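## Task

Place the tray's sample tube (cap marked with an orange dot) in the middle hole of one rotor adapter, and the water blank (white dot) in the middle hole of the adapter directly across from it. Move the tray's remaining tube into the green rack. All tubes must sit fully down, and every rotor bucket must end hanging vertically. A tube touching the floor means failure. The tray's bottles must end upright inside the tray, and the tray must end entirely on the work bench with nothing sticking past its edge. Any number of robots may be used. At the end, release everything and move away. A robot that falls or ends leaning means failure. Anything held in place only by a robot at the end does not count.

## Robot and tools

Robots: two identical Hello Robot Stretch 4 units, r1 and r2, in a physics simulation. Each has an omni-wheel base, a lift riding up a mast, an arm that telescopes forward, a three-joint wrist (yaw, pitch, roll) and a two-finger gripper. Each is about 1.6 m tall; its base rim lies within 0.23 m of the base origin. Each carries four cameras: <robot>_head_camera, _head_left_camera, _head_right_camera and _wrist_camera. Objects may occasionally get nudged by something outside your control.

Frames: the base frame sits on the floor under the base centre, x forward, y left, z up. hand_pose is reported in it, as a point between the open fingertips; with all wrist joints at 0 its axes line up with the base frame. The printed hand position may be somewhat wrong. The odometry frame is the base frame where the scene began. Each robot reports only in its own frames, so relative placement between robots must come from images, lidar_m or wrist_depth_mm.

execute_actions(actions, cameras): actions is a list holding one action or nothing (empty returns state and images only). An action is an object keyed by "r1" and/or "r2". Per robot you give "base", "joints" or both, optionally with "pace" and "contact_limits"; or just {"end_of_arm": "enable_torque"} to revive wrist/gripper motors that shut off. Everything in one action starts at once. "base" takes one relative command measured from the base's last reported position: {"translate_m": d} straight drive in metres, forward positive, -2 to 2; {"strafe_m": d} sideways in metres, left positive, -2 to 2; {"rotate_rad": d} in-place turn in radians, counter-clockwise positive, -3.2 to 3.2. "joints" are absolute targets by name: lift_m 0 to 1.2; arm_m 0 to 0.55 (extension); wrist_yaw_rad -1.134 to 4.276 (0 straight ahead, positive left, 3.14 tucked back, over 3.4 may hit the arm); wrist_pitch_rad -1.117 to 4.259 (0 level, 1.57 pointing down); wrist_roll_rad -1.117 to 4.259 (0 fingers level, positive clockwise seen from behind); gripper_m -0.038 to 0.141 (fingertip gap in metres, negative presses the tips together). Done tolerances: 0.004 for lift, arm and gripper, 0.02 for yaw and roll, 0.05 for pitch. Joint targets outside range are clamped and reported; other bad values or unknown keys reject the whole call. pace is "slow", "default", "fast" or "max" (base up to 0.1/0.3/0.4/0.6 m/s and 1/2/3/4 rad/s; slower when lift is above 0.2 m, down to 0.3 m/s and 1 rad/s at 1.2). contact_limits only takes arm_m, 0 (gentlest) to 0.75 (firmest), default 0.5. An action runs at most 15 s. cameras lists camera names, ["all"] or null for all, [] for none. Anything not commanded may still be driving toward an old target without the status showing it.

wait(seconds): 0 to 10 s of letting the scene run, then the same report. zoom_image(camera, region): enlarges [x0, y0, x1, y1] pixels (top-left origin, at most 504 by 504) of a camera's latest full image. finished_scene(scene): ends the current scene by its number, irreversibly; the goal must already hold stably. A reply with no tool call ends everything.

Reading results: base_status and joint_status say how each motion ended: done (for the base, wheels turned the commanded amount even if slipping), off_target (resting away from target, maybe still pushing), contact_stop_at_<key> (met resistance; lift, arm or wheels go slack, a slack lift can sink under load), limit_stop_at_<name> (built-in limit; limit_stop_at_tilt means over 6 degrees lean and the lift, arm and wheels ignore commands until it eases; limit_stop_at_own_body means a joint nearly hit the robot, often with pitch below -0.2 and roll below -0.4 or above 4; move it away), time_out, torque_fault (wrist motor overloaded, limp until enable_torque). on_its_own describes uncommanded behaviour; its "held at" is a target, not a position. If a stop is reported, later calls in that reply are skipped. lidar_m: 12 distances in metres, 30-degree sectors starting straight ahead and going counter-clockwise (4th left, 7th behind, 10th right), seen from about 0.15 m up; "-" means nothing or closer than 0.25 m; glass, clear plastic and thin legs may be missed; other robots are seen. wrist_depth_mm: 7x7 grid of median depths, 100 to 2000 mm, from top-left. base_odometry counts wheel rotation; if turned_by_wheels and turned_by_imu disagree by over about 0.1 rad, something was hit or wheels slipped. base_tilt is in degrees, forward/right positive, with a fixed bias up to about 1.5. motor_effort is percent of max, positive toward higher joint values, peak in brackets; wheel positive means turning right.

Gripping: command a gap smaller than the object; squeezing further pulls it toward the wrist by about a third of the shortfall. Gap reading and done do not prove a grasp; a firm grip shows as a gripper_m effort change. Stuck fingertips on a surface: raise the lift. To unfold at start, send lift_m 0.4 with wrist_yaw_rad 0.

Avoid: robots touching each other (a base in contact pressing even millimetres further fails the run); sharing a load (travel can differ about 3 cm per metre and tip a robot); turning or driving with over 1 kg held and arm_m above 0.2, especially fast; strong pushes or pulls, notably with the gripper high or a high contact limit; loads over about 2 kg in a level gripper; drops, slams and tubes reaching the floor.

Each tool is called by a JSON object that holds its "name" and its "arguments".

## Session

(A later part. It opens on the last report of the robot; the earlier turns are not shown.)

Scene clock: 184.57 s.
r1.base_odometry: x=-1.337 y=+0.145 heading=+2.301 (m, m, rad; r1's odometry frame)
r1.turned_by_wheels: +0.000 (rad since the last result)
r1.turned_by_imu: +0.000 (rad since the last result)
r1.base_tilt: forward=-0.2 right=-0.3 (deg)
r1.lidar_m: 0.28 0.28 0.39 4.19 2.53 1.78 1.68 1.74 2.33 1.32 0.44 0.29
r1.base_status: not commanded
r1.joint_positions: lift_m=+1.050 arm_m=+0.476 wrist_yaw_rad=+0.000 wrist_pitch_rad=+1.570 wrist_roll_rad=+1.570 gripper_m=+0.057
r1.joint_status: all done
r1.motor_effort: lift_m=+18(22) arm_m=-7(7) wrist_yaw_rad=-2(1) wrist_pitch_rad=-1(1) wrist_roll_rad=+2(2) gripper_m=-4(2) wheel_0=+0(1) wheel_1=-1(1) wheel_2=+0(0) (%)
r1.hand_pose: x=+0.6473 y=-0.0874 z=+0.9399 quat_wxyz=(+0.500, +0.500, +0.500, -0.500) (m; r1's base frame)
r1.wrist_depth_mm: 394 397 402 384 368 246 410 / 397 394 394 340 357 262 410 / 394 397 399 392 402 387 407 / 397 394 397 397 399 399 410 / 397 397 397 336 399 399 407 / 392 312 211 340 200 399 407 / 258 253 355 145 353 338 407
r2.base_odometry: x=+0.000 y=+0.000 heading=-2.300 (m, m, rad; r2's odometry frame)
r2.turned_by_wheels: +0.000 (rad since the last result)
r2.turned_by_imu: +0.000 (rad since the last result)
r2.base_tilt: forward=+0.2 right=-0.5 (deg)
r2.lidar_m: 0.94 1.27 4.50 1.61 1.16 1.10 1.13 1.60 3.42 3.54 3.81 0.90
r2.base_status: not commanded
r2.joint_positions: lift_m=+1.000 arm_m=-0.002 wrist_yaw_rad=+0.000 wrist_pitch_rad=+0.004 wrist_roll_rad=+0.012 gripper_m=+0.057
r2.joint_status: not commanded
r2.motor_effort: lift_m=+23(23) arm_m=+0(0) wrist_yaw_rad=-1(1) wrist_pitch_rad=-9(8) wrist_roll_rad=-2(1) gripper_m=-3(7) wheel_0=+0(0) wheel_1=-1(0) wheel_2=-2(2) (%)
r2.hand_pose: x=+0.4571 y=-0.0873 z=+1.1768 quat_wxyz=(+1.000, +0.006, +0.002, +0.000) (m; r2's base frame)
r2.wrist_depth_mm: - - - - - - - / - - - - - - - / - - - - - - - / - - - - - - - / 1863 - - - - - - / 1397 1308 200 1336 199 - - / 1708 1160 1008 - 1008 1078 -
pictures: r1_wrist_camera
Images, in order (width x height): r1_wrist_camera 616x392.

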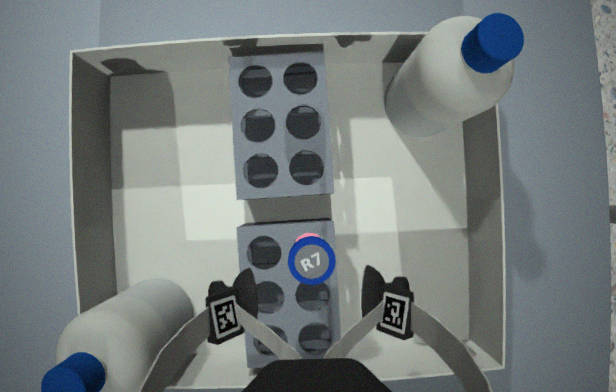

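{"name": "execute_actions", "arguments": {"actions": [{"r1":{"joints":{"lift_m":0.972}}}], "cameras": []}}

{"name": "execute_actions", "arguments": {"actions": [{"r1":{"joints":{"gripper_m":0.005}}}], "cameras": []}}

{"name": "execute_actions", "arguments": {"actions": [{"r1":{"joints":{"lift_m":1.2}}}], "cameras": []}}

{"name": "execute_actions", "arguments": {"actions": [{"r1":{"base":{"strafe_m":0.43},"joints":{"arm_m":0.467}}}], "cameras": []}}

{"name": "execute_actions", "arguments": {"actions": [{"r1":{"joints":{"lift_m":1.12}}}], "cameras": ["r1_wrist_camera"]}}

Scene clock: 196.73 s.
r1.base_odometry: x=-1.337 y=+0.145 heading=+2.301 (m, m, rad; r1's odometry frame)
r1.turned_by_wheels: +0.000 (rad since the last result)
r1.turned_by_imu: +0.001 (rad since the last result)
r1.base_tilt: forward=-0.1 right=-0.1 (deg)
r1.lidar_m: 0.26 0.27 0.39 4.19 2.55 1.78 1.68 1.75 2.35 1.35 0.43 0.29
r1.base_status: not commanded
r1.joint_positions: lift_m=+0.972 arm_m=+0.476 wrist_yaw_rad=+0.000 wrist_pitch_rad=+1.570 wrist_roll_rad=+1.570 gripper_m=+0.057
r1.joint_status: all done
r1.motor_effort: lift_m=+18(18) arm_m=-7(7) wrist_yaw_rad=-2(0) wrist_pitch_rad=+0(0) wrist_roll_rad=+0(0) gripper_m=-1(1) wheel_0=+1(0) wheel_1=-1(1) wheel_2=+0(0) (%)
r1.hand_pose: x=+0.6473 y=-0.0874 z=+0.8619 quat_wxyz=(+0.500, +0.500, +0.500, -0.500) (m; r1's base frame)
r1.wrist_depth_mm: 281 297 291 293 314 189 - / 298 319 315 262 322 224 255 / 300 319 317 260 325 324 274 / 297 317 320 320 325 324 278 / 293 317 315 262 320 325 264 / 273 314 211 259 198 324 264 / 202 227 277 145 322 303 263
r2.base_odometry: x=+0.000 y=+0.000 heading=-2.300 (m, m, rad; r2's odometry frame)
r2.turned_by_wheels: +0.000 (rad since the last result)
r2.turned_by_imu: +0.000 (rad since the last result)
r2.base_tilt: forward=+0.2 right=-0.5 (deg)
r2.lidar_m: 0.93 1.27 4.49 1.61 1.15 1.10 1.17 1.61 3.42 3.53 3.81 0.90
r2.base_status: not commanded
r2.joint_positions: lift_m=+1.000 arm_m=-0.002 wrist_yaw_rad=+0.000 wrist_pitch_rad=+0.004 wrist_roll_rad=+0.012 gripper_m=+0.057
r2.joint_status: not commanded
r2.motor_effort: lift_m=+23(23) arm_m=+0(0) wrist_yaw_rad=-1(1) wrist_pitch_rad=-9(9) wrist_roll_rad=+1(1) gripper_m=-3(5) wheel_0=+0(0) wheel_1=+0(0) wheel_2=-2(2) (%)
r2.hand_pose: x=+0.4571 y=-0.0873 z=+1.1768 quat_wxyz=(+1.000, +0.006, +0.002, +0.000) (m; r2's base frame)
r2.wrist_depth_mm: - - - - - - - / - - - - - - - / - - - - - - - / - - - - - - - / 1863 - - - - - - / 1464 1308 200 1366 198 - - / 1708 1160 1008 - 1008 1078 -
pictures: none
No camera images: the call's "cameras" was empty. Leave "cameras" out to get every camera's image.

Scene clock: 198.07 s.
r1.base_odometry: x=-1.337 y=+0.145 heading=+2.301 (m, m, rad; r1's odometry frame)
r1.turned_by_wheels: +0.000 (rad since the last result)
r1.turned_by_imu: +0.000 (rad since the last result)
r1.base_tilt: forward=-0.2 right=+0.0 (deg)
r1.lidar_m: 0.26 0.27 0.39 4.18 2.53 1.79 1.66 1.73 2.35 1.31 0.44 0.30
r1.base_status: not commanded
r1.joint_positions: lift_m=+0.972 arm_m=+0.476 wrist_yaw_rad=+0.000 wrist_pitch_rad=+1.570 wrist_roll_rad=+1.570 gripper_m=+0.005
r1.joint_status: all done
r1.motor_effort: lift_m=+18(18) arm_m=-7(7) wrist_yaw_rad=-2(0) wrist_pitch_rad=-2(1) wrist_roll_rad=+0(0) gripper_m=-14(18) wheel_0=+0(0) wheel_1=-1(1) wheel_2=+0(0) (%)
r1.hand_pose: x=+0.6473 y=-0.0874 z=+0.8619 quat_wxyz=(+0.500, +0.500, +0.500, -0.500) (m; r1's base frame)
r1.wrist_depth_mm: 282 297 291 286 315 189 - / 300 319 317 262 324 226 254 / 298 319 315 260 322 324 274 / 298 319 319 320 324 325 278 / 293 317 315 260 322 324 265 / 272 314 195 200 189 324 263 / 201 224 259 262 322 297 264
r2.base_odometry: x=+0.000 y=+0.000 heading=-2.300 (m, m, rad; r2's odometry frame)
r2.turned_by_wheels: +0.000 (rad since the last result)
r2.turned_by_imu: +0.000 (rad since the last result)
r2.base_tilt: forward=+0.2 right=-0.6 (deg)
r2.lidar_m: 0.92 1.26 4.50 1.60 1.17 1.10 1.17 1.59 3.41 3.56 3.77 0.90
r2.base_status: not commanded
r2.joint_positions: lift_m=+1.000 arm_m=-0.002 wrist_yaw_rad=+0.000 wrist_pitch_rad=+0.004 wrist_roll_rad=+0.012 gripper_m=+0.057
r2.joint_status: not commanded
r2.motor_effort: lift_m=+23(23) arm_m=-1(0) wrist_yaw_rad=-2(2) wrist_pitch_rad=-8(9) wrist_roll_rad=+0(1) gripper_m=-1(3) wheel_0=+0(0) wheel_1=-1(0) wheel_2=-2(2) (%)
r2.hand_pose: x=+0.4571 y=-0.0873 z=+1.1768 quat_wxyz=(+1.000, +0.006, +0.002, +0.000) (m; r2's base frame)
r2.wrist_depth_mm: - - - - - - - / - - - - - - - / - - - - - - - / - - - - - - - / 1863 - - - - - - / 1430 1308 200 1336 199 - - / 1661 1160 1008 - 991 1078 -
pictures: none
No camera images: the call's "cameras" was empty. Leave "cameras" out to get every camera's image.

Scene clock: 200.10 s.
r1.base_odometry: x=-1.337 y=+0.145 heading=+2.301 (m, m, rad; r1's odometry frame)
r1.turned_by_wheels: +0.000 (rad since the last result)
r1.turned_by_imu: +0.001 (rad since the last result)
r1.base_tilt: forward=-0.2 right=-0.1 (deg)
r1.lidar_m: 0.26 0.28 0.39 4.18 2.53 1.77 1.69 1.75 2.34 1.34 0.43 0.29
r1.base_status: not commanded
r1.joint_positions: lift_m=+1.199 arm_m=+0.476 wrist_yaw_rad=+0.000 wrist_pitch_rad=+1.570 wrist_roll_rad=+1.570 gripper_m=+0.005
r1.joint_status: all done
r1.motor_effort: lift_m=+23(24) arm_m=-7(7) wrist_yaw_rad=+0(2) wrist_pitch_rad=-2(1) wrist_roll_rad=-1(0) gripper_m=-13(14) wheel_0=+0(0) wheel_1=-1(1) wheel_2=+0(0) (%)
r1.hand_pose: x=+0.6473 y=-0.0874 z=+1.0889 quat_wxyz=(+0.500, +0.500, +0.500, -0.500) (m; r1's base frame)
r1.wrist_depth_mm: 544 544 554 549 554 559 1366 / 544 544 549 549 500 559 1336 / 544 539 544 544 500 559 1336 / 544 544 544 535 554 554 1078 / 549 544 539 488 549 554 1098 / 539 544 194 200 189 559 1336 / 549 544 544 549 549 559 1336
r2.base_odometry: x=+0.000 y=+0.000 heading=-2.300 (m, m, rad; r2's odometry frame)
r2.turned_by_wheels: +0.000 (rad since the last result)
r2.turned_by_imu: +0.000 (rad since the last result)
r2.base_tilt: forward=+0.2 right=-0.7 (deg)
r2.lidar_m: 0.92 1.26 4.48 1.63 1.17 1.11 1.14 1.57 3.41 3.54 3.80 0.90
r2.base_status: not commanded
r2.joint_positions: lift_m=+1.000 arm_m=-0.002 wrist_yaw_rad=+0.000 wrist_pitch_rad=+0.004 wrist_roll_rad=+0.012 gripper_m=+0.057
r2.joint_status: not commanded
r2.motor_effort: lift_m=+23(23) arm_m=-1(0) wrist_yaw_rad=-2(1) wrist_pitch_rad=-9(8) wrist_roll_rad=+0(1) gripper_m=-4(4) wheel_0=+0(0) wheel_1=-1(0) wheel_2=-2(2) (%)
r2.hand_pose: x=+0.4571 y=-0.0873 z=+1.1768 quat_wxyz=(+1.000, +0.006, +0.002, +0.000) (m; r2's base frame)
r2.wrist_depth_mm: - - - - - - - / - - - - - - - / - - - - - - - / - - - - - - - / 1921 - - - - - - / 1464 1308 200 1366 199 - - / 1708 1160 1008 - 1025 1078 -
pictures: none
No camera images: the call's "cameras" was empty. Leave "cameras" out to get every camera's image.

Scene clock: 202.87 s.
r1.base_odometry: x=-1.658 y=-0.142 heading=+2.301 (m, m, rad; r1's odometry frame)
r1.turned_by_wheels: +0.000 (rad since the last result)
r1.turned_by_imu: +0.000 (rad since the last result)
r1.base_tilt: forward=-0.1 right=+0.0 (deg)
r1.lidar_m: 0.25 0.27 3.98 3.77 2.54 1.79 1.71 1.75 2.35 1.28 0.40 0.27
r1.base_status: done
r1.joint_positions: lift_m=+1.199 arm_m=+0.468 wrist_yaw_rad=+0.000 wrist_pitch_rad=+1.570 wrist_roll_rad=+1.570 gripper_m=+0.005
r1.joint_status: all done
r1.motor_effort: lift_m=+23(23) arm_m=-7(6) wrist_yaw_rad=-2(3) wrist_pitch_rad=-1(1) wrist_roll_rad=+1(1) gripper_m=-13(13) wheel_0=+3(9) wheel_1=-1(11) wheel_2=+0(1) (%)
r1.hand_pose: x=+0.6394 y=-0.0874 z=+1.0889 quat_wxyz=(+0.500, +0.500, +0.500, -0.500) (m; r1's base frame)
r1.wrist_depth_mm: 554 554 549 544 554 559 1308 / 549 544 549 549 554 554 1336 / 539 549 549 554 549 559 1336 / 544 544 549 544 554 559 1098 / 549 544 549 488 554 554 1138 / 539 544 194 201 189 554 1336 / 544 544 549 544 554 554 1366
r2.base_odometry: x=+0.000 y=+0.000 heading=-2.300 (m, m, rad; r2's odometry frame)
r2.turned_by_wheels: +0.000 (rad since the last result)
r2.turned_by_imu: +0.000 (rad since the last result)
r2.base_tilt: forward=+0.2 right=-0.5 (deg)
r2.lidar_m: 0.93 1.30 4.52 1.61 1.16 1.10 1.17 1.59 3.41 3.55 3.79 0.90
r2.base_status: not commanded
r2.joint_positions: lift_m=+1.000 arm_m=-0.002 wrist_yaw_rad=+0.000 wrist_pitch_rad=+0.004 wrist_roll_rad=+0.012 gripper_m=+0.057
r2.joint_status: not commanded
r2.motor_effort: lift_m=+23(23) arm_m=+0(0) wrist_yaw_rad=-3(3) wrist_pitch_rad=-9(8) wrist_roll_rad=+0(0) gripper_m=-3(2) wheel_0=+0(0) wheel_1=-1(0) wheel_2=-2(2) (%)
r2.hand_pose: x=+0.4571 y=-0.0873 z=+1.1768 quat_wxyz=(+1.000, +0.006, +0.002, +0.000) (m; r2's base frame)
r2.wrist_depth_mm: - - - - - - - / - - - - - - - / - - - - 1708 - - / - - - - - - - / 1863 - - - - - - / 1430 1308 200 1397 198 - - / 1708 1160 1008 - 1008 1078 -
pictures: none
No camera images: the call's "cameras" was empty. Leave "cameras" out to get every camera's image.

Scene clock: 204.17 s.
r1.base_odometry: x=-1.658 y=-0.142 heading=+2.301 (m, m, rad; r1's odometry frame)
r1.turned_by_wheels: +0.000 (rad since the last result)
r1.turned_by_imu: +0.000 (rad since the last result)
r1.base_tilt: forward=-0.1 right=-0.2 (deg)
r1.lidar_m: 0.25 0.25 3.96 3.76 2.54 1.79 1.70 1.75 2.36 1.28 0.40 0.26
r1.base_status: not commanded
r1.joint_positions: lift_m=+1.120 arm_m=+0.468 wrist_yaw_rad=+0.000 wrist_pitch_rad=+1.570 wrist_roll_rad=+1.570 gripper_m=+0.005
r1.joint_status: all done
r1.motor_effort: lift_m=+18(22) arm_m=-7(7) wrist_yaw_rad=+1(1) wrist_pitch_rad=-1(1) wrist_roll_rad=+0(0) gripper_m=-14(13) wheel_0=+2(2) wheel_1=-1(1) wheel_2=+0(0) (%)
r1.hand_pose: x=+0.6394 y=-0.0874 z=+1.0099 quat_wxyz=(+0.500, +0.500, +0.500, -0.500) (m; r1's base frame)
r1.wrist_depth_mm: 466 473 466 469 473 480 480 / 466 466 473 469 473 480 484 / 469 469 469 473 477 473 477 / 466 469 469 469 477 477 477 / 462 469 469 410 469 477 477 / 462 466 194 202 189 473 473 / 466 469 469 466 473 477 477
r2.base_odometry: x=+0.000 y=+0.000 heading=-2.300 (m, m, rad; r2's odometry frame)
r2.turned_by_wheels: +0.000 (rad since the last result)
r2.turned_by_imu: +0.000 (rad since the last result)
r2.base_tilt: forward=+0.3 right=-0.7 (deg)
r2.lidar_m: 0.93 1.26 4.52 1.63 1.15 1.12 1.14 1.58 3.41 3.56 3.82 0.88
r2.base_status: not commanded
r2.joint_positions: lift_m=+1.000 arm_m=-0.002 wrist_yaw_rad=+0.000 wrist_pitch_rad=+0.004 wrist_roll_rad=+0.012 gripper_m=+0.057
r2.joint_status: not commanded
r2.motor_effort: lift_m=+23(23) arm_m=+0(0) wrist_yaw_rad=-1(2) wrist_pitch_rad=-8(9) wrist_roll_rad=-1(1) gripper_m=-2(4) wheel_0=+0(0) wheel_1=-1(0) wheel_2=-2(2) (%)
r2.hand_pose: x=+0.4571 y=-0.0873 z=+1.1768 quat_wxyz=(+1.000, +0.006, +0.002, +0.000) (m; r2's base frame)
r2.wrist_depth_mm: - - - - - - - / - - - - - - - / - - - - 1281 - - / - - - - - - - / 1863 - - - 1661 - - / 1430 1336 200 1366 199 - - / 1661 1182 1025 - 1008 1078 -
pictures: r1_wrist_camera
Images, in order (width x height): r1_wrist_camera 616x392.

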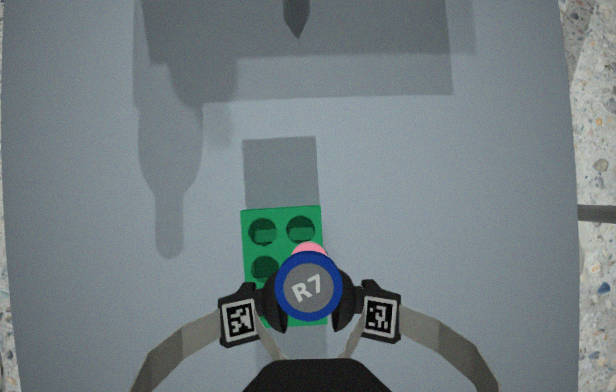

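{"name": "execute_actions", "arguments": {"actions": [{"r1":{"base":{"strafe_m":-0.014},"joints":{"arm_m":0.477,"lift_m":1.05}}}], "cameras": ["r1_wrist_camera"]}}

{"name": "zoom_image", "arguments": {"camera": "r1_wrist_camera", "region": [200, 180, 420, 340]}}

Scene clock: 208.90 s.
r1.base_odometry: x=-1.647 y=-0.133 heading=+2.301 (m, m, rad; r1's odometry frame)
r1.turned_by_wheels: +0.000 (rad since the last result)
r1.turned_by_imu: +0.001 (rad since the last result)
r1.base_tilt: forward=+0.0 right=-0.1 (deg)
r1.lidar_m: 0.25 0.25 4.00 3.75 2.55 1.80 1.70 1.77 2.37 1.31 0.41 0.30
r1.base_status: done
r1.joint_positions: lift_m=+1.050 arm_m=+0.476 wrist_yaw_rad=+0.000 wrist_pitch_rad=+1.570 wrist_roll_rad=+1.570 gripper_m=+0.005
r1.joint_status: all done
r1.motor_effort: lift_m=+18(18) arm_m=+7(6) wrist_yaw_rad=-2(1) wrist_pitch_rad=-1(1) wrist_roll_rad=+0(1) gripper_m=-16(15) wheel_0=+2(8) wheel_1=+0(4) wheel_2=+0(1) (%)
r1.hand_pose: x=+0.6469 y=-0.0874 z=+0.9399 quat_wxyz=(+0.501, +0.500, +0.500, -0.499) (m; r1's base frame)
r1.wrist_depth_mm: 399 397 402 402 404 404 410 / 399 399 402 404 404 404 404 / 399 397 402 402 407 402 407 / 397 399 402 404 404 404 407 / 394 397 402 342 404 407 407 / 394 399 195 200 189 407 407 / 392 394 399 342 404 404 404
r2.base_odometry: x=+0.000 y=+0.000 heading=-2.300 (m, m, rad; r2's odometry frame)
r2.turned_by_wheels: +0.000 (rad since the last result)
r2.turned_by_imu: +0.000 (rad since the last result)
r2.base_tilt: forward=+0.1 right=-0.6 (deg)
r2.lidar_m: 0.91 1.26 4.49 1.62 1.16 1.10 1.18 1.59 3.40 3.55 3.83 0.93
r2.base_status: not commanded
r2.joint_positions: lift_m=+1.000 arm_m=-0.002 wrist_yaw_rad=+0.000 wrist_pitch_rad=+0.004 wrist_roll_rad=+0.012 gripper_m=+0.057
r2.joint_status: not commanded
r2.motor_effort: lift_m=+23(23) arm_m=+0(0) wrist_yaw_rad=-1(1) wrist_pitch_rad=-8(8) wrist_roll_rad=+1(0) gripper_m=-3(1) wheel_0=+0(0) wheel_1=-1(0) wheel_2=-2(2) (%)
r2.hand_pose: x=+0.4571 y=-0.0873 z=+1.1768 quat_wxyz=(+1.000, +0.006, +0.002, +0.000) (m; r2's base frame)
r2.wrist_depth_mm: - - - - - - - / - - - - - - - / - - - - - - - / - - - - 1708 - - / 1863 - - - - - - / 1430 1308 200 1366 199 - - / 1708 1160 1025 - 1008 1098 -
pictures: r1_wrist_camera
Images, in order (width x height): r1_wrist_camera 616x392.

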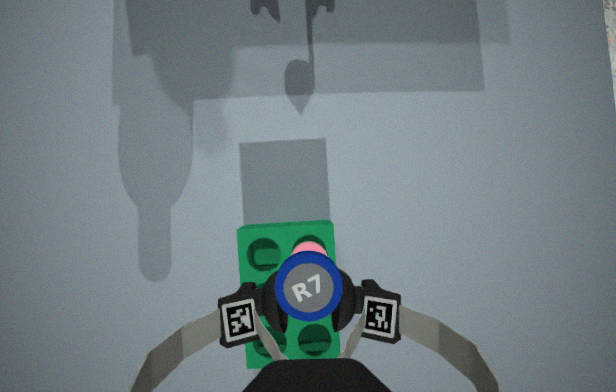

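Region (200, 180, 420, 340) of r1_wrist_camera's 616x392 image, scaled by 2.291; it fills the top 367 rows of this view, and the rest is white.

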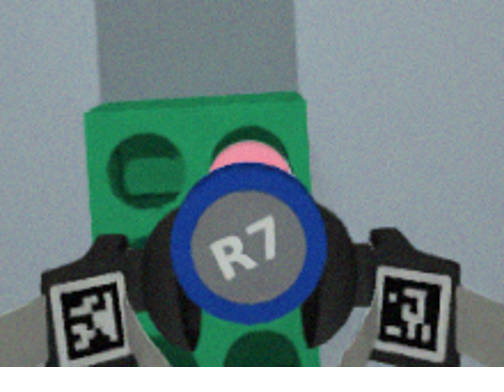

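{"name": "execute_actions", "arguments": {"actions": [{"r1":{"joints":{"lift_m":0.972},"pace":"slow"}}], "cameras": []}}

{"name": "execute_actions", "arguments": {"actions": [{"r1":{"joints":{"gripper_m":0.057}}}], "cameras": ["r1_wrist_camera"]}}

{"name": "execute_actions", "arguments": {"actions": [{"r1":{"joints":{"lift_m":1.15}}}], "cameras": ["r1_wrist_camera"]}}

{"name": "execute_actions", "arguments": {"actions": [{"r1":{"base":{"translate_m":-0.4},"joints":{"arm_m":0.0}}}], "cameras": ["r1_head_camera","r2_head_camera"]}}

Scene clock: 216.30 s.
r1.base_odometry: x=-1.647 y=-0.133 heading=+2.301 (m, m, rad; r1's odometry frame)
r1.turned_by_wheels: +0.000 (rad since the last result)
r1.turned_by_imu: +0.001 (rad since the last result)
r1.base_tilt: forward=-0.1 right=-0.2 (deg)
r1.lidar_m: 0.25 0.27 3.98 3.77 2.58 1.77 1.71 1.76 2.34 1.27 0.41 0.29
r1.base_status: not commanded
r1.joint_positions: lift_m=+0.972 arm_m=+0.476 wrist_yaw_rad=+0.000 wrist_pitch_rad=+1.570 wrist_roll_rad=+1.570 gripper_m=+0.005
r1.joint_status: all done
r1.motor_effort: lift_m=+18(18) arm_m=+7(7) wrist_yaw_rad=+0(0) wrist_pitch_rad=-1(1) wrist_roll_rad=+1(1) gripper_m=-13(14) wheel_0=+2(2) wheel_1=+0(0) wheel_2=+0(0) (%)
r1.hand_pose: x=+0.6468 y=-0.0874 z=+0.8619 quat_wxyz=(+0.500, +0.500, +0.500, -0.500) (m; r1's base frame)
r1.wrist_depth_mm: 320 324 322 325 329 325 329 / 319 322 322 322 325 327 327 / 320 322 324 324 325 327 329 / 319 320 320 324 325 325 329 / 319 320 322 264 324 325 329 / 322 322 195 201 189 327 327 / 320 319 262 263 324 325 329
r2.base_odometry: x=+0.000 y=+0.000 heading=-2.300 (m, m, rad; r2's odometry frame)
r2.turned_by_wheels: +0.000 (rad since the last result)
r2.turned_by_imu: +0.000 (rad since the last result)
r2.base_tilt: forward=+0.2 right=-0.6 (deg)
r2.lidar_m: 0.93 1.26 4.48 1.63 1.15 1.10 1.15 1.60 3.40 3.56 3.77 0.91
r2.base_status: not commanded
r2.joint_positions: lift_m=+1.000 arm_m=-0.002 wrist_yaw_rad=+0.000 wrist_pitch_rad=+0.004 wrist_roll_rad=+0.012 gripper_m=+0.057
r2.joint_status: not commanded
r2.motor_effort: lift_m=+23(23) arm_m=+0(0) wrist_yaw_rad=-1(2) wrist_pitch_rad=-8(8) wrist_roll_rad=-1(2) gripper_m=-4(5) wheel_0=+0(0) wheel_1=-1(0) wheel_2=-2(2) (%)
r2.hand_pose: x=+0.4571 y=-0.0873 z=+1.1768 quat_wxyz=(+1.000, +0.006, +0.002, +0.000) (m; r2's base frame)
r2.wrist_depth_mm: - - - - - - - / - - - - - - - / - - - - - - - / - - - - 1281 - - / 1863 - - - - - - / 1430 1308 200 1281 198 - - / 1708 1160 1008 - 991 1060 -
pictures: none
No camera images: the call's "cameras" was empty. Leave "cameras" out to get every camera's image.

Scene clock: 217.63 s.
r1.base_odometry: x=-1.647 y=-0.133 heading=+2.301 (m, m, rad; r1's odometry frame)
r1.turned_by_wheels: +0.000 (rad since the last result)
r1.turned_by_imu: +0.000 (rad since the last result)
r1.base_tilt: forward=-0.1 right=-0.1 (deg)
r1.lidar_m: 0.26 0.26 3.95 3.77 2.58 1.77 1.70 1.77 2.38 1.29 0.41 0.27
r1.base_status: not commanded
r1.joint_positions: lift_m=+0.972 arm_m=+0.476 wrist_yaw_rad=+0.000 wrist_pitch_rad=+1.570 wrist_roll_rad=+1.570 gripper_m=+0.057
r1.joint_status: all done
r1.motor_effort: lift_m=+18(18) arm_m=+7(7) wrist_yaw_rad=+0(0) wrist_pitch_rad=-1(1) wrist_roll_rad=+1(0) gripper_m=+0(17) wheel_0=+2(2) wheel_1=+0(0) wheel_2=+0(0) (%)
r1.hand_pose: x=+0.6469 y=-0.0874 z=+0.8619 quat_wxyz=(+0.501, +0.500, +0.500, -0.499) (m; r1's base frame)
r1.wrist_depth_mm: 320 322 324 324 325 327 327 / 319 320 320 324 325 329 327 / 319 320 322 324 327 327 329 / 320 320 322 324 324 327 327 / 320 322 322 264 324 327 329 / 320 320 211 263 198 325 329 / 320 320 291 145 325 327 327
r2.base_odometry: x=+0.000 y=+0.000 heading=-2.300 (m, m, rad; r2's odometry frame)
r2.turned_by_wheels: +0.000 (rad since the last result)
r2.turned_by_imu: +0.000 (rad since the last result)
r2.base_tilt: forward=+0.5 right=-0.8 (deg)
r2.lidar_m: 0.93 1.26 4.50 1.61 1.17 1.11 1.15 1.58 3.42 3.55 3.79 0.92
r2.base_status: not commanded
r2.joint_positions: lift_m=+1.000 arm_m=-0.002 wrist_yaw_rad=+0.000 wrist_pitch_rad=+0.004 wrist_roll_rad=+0.012 gripper_m=+0.057
r2.joint_status: not commanded
r2.motor_effort: lift_m=+23(23) arm_m=-1(1) wrist_yaw_rad=-2(0) wrist_pitch_rad=-8(9) wrist_roll_rad=-1(0) gripper_m=-7(1) wheel_0=+0(0) wheel_1=-1(0) wheel_2=-2(2) (%)
r2.hand_pose: x=+0.4571 y=-0.0873 z=+1.1768 quat_wxyz=(+1.000, +0.006, +0.002, +0.000) (m; r2's base frame)
r2.wrist_depth_mm: - - - - - - - / - - - - - - - / - - - - - - - / - - - - 1308 - - / 1863 - - - - - - / 1430 1281 200 1281 199 - - / 1708 1160 991 - 1025 1078 -
pictures: r1_wrist_camera
Images, in order (width x height): r1_wrist_camera 616x392.

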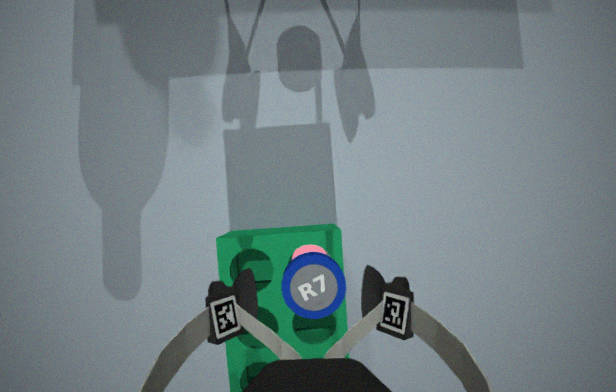

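Scene clock: 219.47 s.
r1.base_odometry: x=-1.647 y=-0.133 heading=+2.301 (m, m, rad; r1's odometry frame)
r1.turned_by_wheels: +0.000 (rad since the last result)
r1.turned_by_imu: +0.001 (rad since the last result)
r1.base_tilt: forward=-0.2 right=-0.2 (deg)
r1.lidar_m: 0.26 0.26 4.00 3.76 2.56 1.79 1.70 1.76 2.36 1.30 0.40 0.29
r1.base_status: not commanded
r1.joint_positions: lift_m=+1.150 arm_m=+0.476 wrist_yaw_rad=+0.000 wrist_pitch_rad=+1.570 wrist_roll_rad=+1.570 gripper_m=+0.057
r1.joint_status: all done
r1.motor_effort: lift_m=+23(23) arm_m=+7(7) wrist_yaw_rad=-2(0) wrist_pitch_rad=+0(1) wrist_roll_rad=+1(0) gripper_m=-4(2) wheel_0=+2(2) wheel_1=+0(0) wheel_2=+0(0) (%)
r1.hand_pose: x=+0.6469 y=-0.0874 z=+1.0395 quat_wxyz=(+0.501, +0.500, +0.500, -0.499) (m; r1's base frame)
r1.wrist_depth_mm: 496 496 492 504 508 512 917 / 492 496 500 500 504 504 508 / 496 500 500 500 508 504 508 / 496 496 500 496 504 504 504 / 492 492 500 473 508 504 517 / 492 500 211 496 200 504 504 / 496 496 500 145 500 504 508
r2.base_odometry: x=+0.000 y=+0.000 heading=-2.300 (m, m, rad; r2's odometry frame)
r2.turned_by_wheels: +0.000 (rad since the last result)
r2.turned_by_imu: +0.000 (rad since the last result)
r2.base_tilt: forward=+0.1 right=-0.6 (deg)
r2.lidar_m: 0.90 1.24 4.51 1.63 1.16 1.11 1.16 1.58 3.40 3.54 3.81 0.89
r2.base_status: not commanded
r2.joint_positions: lift_m=+1.000 arm_m=-0.002 wrist_yaw_rad=+0.000 wrist_pitch_rad=+0.004 wrist_roll_rad=+0.012 gripper_m=+0.057
r2.joint_status: not commanded
r2.motor_effort: lift_m=+23(23) arm_m=+0(0) wrist_yaw_rad=-1(2) wrist_pitch_rad=-8(8) wrist_roll_rad=+0(1) gripper_m=-4(5) wheel_0=+0(1) wheel_1=-1(0) wheel_2=-2(2) (%)
r2.hand_pose: x=+0.4571 y=-0.0873 z=+1.1768 quat_wxyz=(+1.000, +0.006, +0.002, +0.000) (m; r2's base frame)
r2.wrist_depth_mm: - - - - - - - / - - - - - - - / - - - - 1255 - - / - - - - - - - / 1863 - - - - - - / 1397 1308 200 1281 198 - - / 1708 1160 1008 - 991 1078 -
pictures: r1_wrist_camera
Images, in order (width x height): r1_wrist_camera 616x392.

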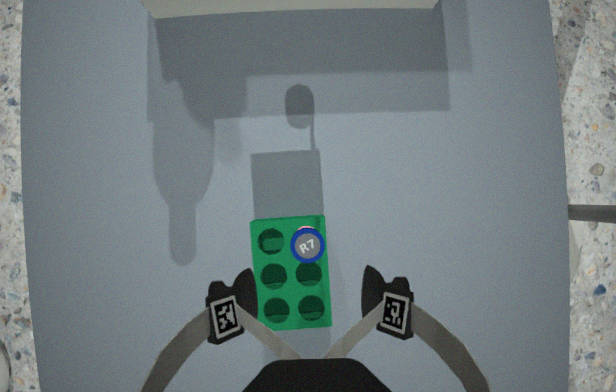

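Scene clock: 222.30 s.
r1.base_odometry: x=-1.381 y=-0.431 heading=+2.301 (m, m, rad; r1's odometry frame)
r1.turned_by_wheels: +0.000 (rad since the last result)
r1.turned_by_imu: +0.001 (rad since the last result)
r1.base_tilt: forward=-0.2 right=-0.1 (deg)
r1.lidar_m: 0.65 3.54 3.94 3.75 1.97 1.35 1.31 1.36 1.83 4.46 1.02 0.71
r1.base_status: done
r1.joint_positions: lift_m=+1.150 arm_m=+0.001 wrist_yaw_rad=+0.000 wrist_pitch_rad=+1.570 wrist_roll_rad=+1.570 gripper_m=+0.057
r1.joint_status: all done
r1.motor_effort: lift_m=+22(23) arm_m=-7(8) wrist_yaw_rad=+0(1) wrist_pitch_rad=-2(1) wrist_roll_rad=+1(1) gripper_m=+0(3) wheel_0=-1(3) wheel_1=-1(5) wheel_2=+0(6) (%)
r1.hand_pose: x=+0.1723 y=-0.0874 z=+1.0396 quat_wxyz=(+0.500, +0.500, +0.500, -0.500) (m; r1's base frame)
r1.wrist_depth_mm: 1255 1205 1255 1255 1281 1255 1255 / 1229 1255 1255 1255 1255 1255 1281 / 1281 1281 1229 1255 1255 1281 1281 / 1205 1229 1281 1255 1042 1308 1281 / 1205 1308 1255 1025 1042 1255 368 / 1229 1255 210 1255 197 1281 1281 / 1229 1255 1281 145 1255 1281 1281
r2.base_odometry: x=+0.000 y=+0.000 heading=-2.300 (m, m, rad; r2's odometry frame)
r2.turned_by_wheels: +0.000 (rad since the last result)
r2.turned_by_imu: +0.000 (rad since the last result)
r2.base_tilt: forward=+0.2 right=-0.7 (deg)
r2.lidar_m: 0.92 1.27 4.49 1.59 1.15 1.12 1.15 1.58 3.41 3.53 3.83 0.92
r2.base_status: not commanded
r2.joint_positions: lift_m=+1.000 arm_m=-0.002 wrist_yaw_rad=+0.000 wrist_pitch_rad=+0.004 wrist_roll_rad=+0.012 gripper_m=+0.057
r2.joint_status: not commanded
r2.motor_effort: lift_m=+23(23) arm_m=+0(0) wrist_yaw_rad=-2(2) wrist_pitch_rad=-9(9) wrist_roll_rad=-2(2) gripper_m=-2(7) wheel_0=+0(0) wheel_1=-1(0) wheel_2=-2(2) (%)
r2.hand_pose: x=+0.4571 y=-0.0873 z=+1.1768 quat_wxyz=(+1.000, +0.006, +0.002, +0.000) (m; r2's base frame)
r2.wrist_depth_mm: - - - - - - - / - - - - - - - / - - - - - - - / - - - - - - - / 1863 - - - - - - / 1430 1308 200 1281 198 - - / 1708 1182 1008 - 1008 1098 -
pictures: r1_head_camera, r2_head_camera
Images, in order (width x height): r1_head_camera 420x560, r2_head_camera 420x560.

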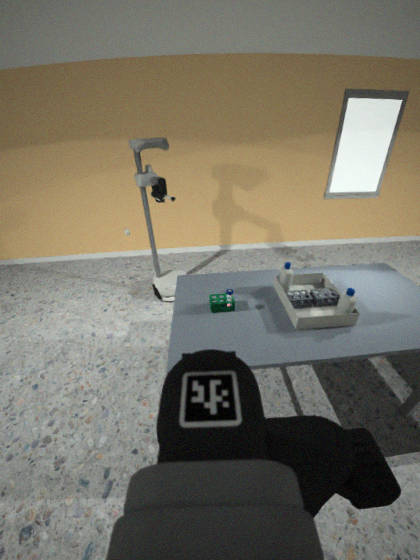

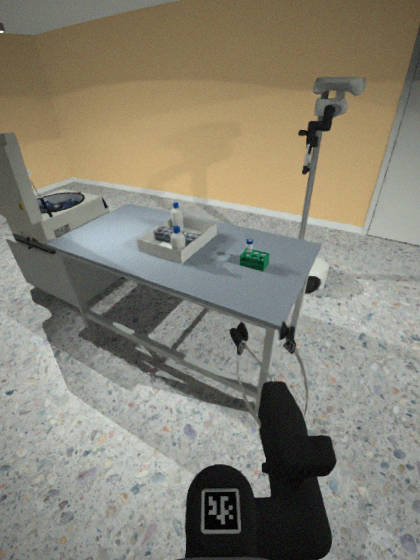

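{"name": "finished_scene", "arguments": {"scene": 1}}

The scene is finished: the task was done.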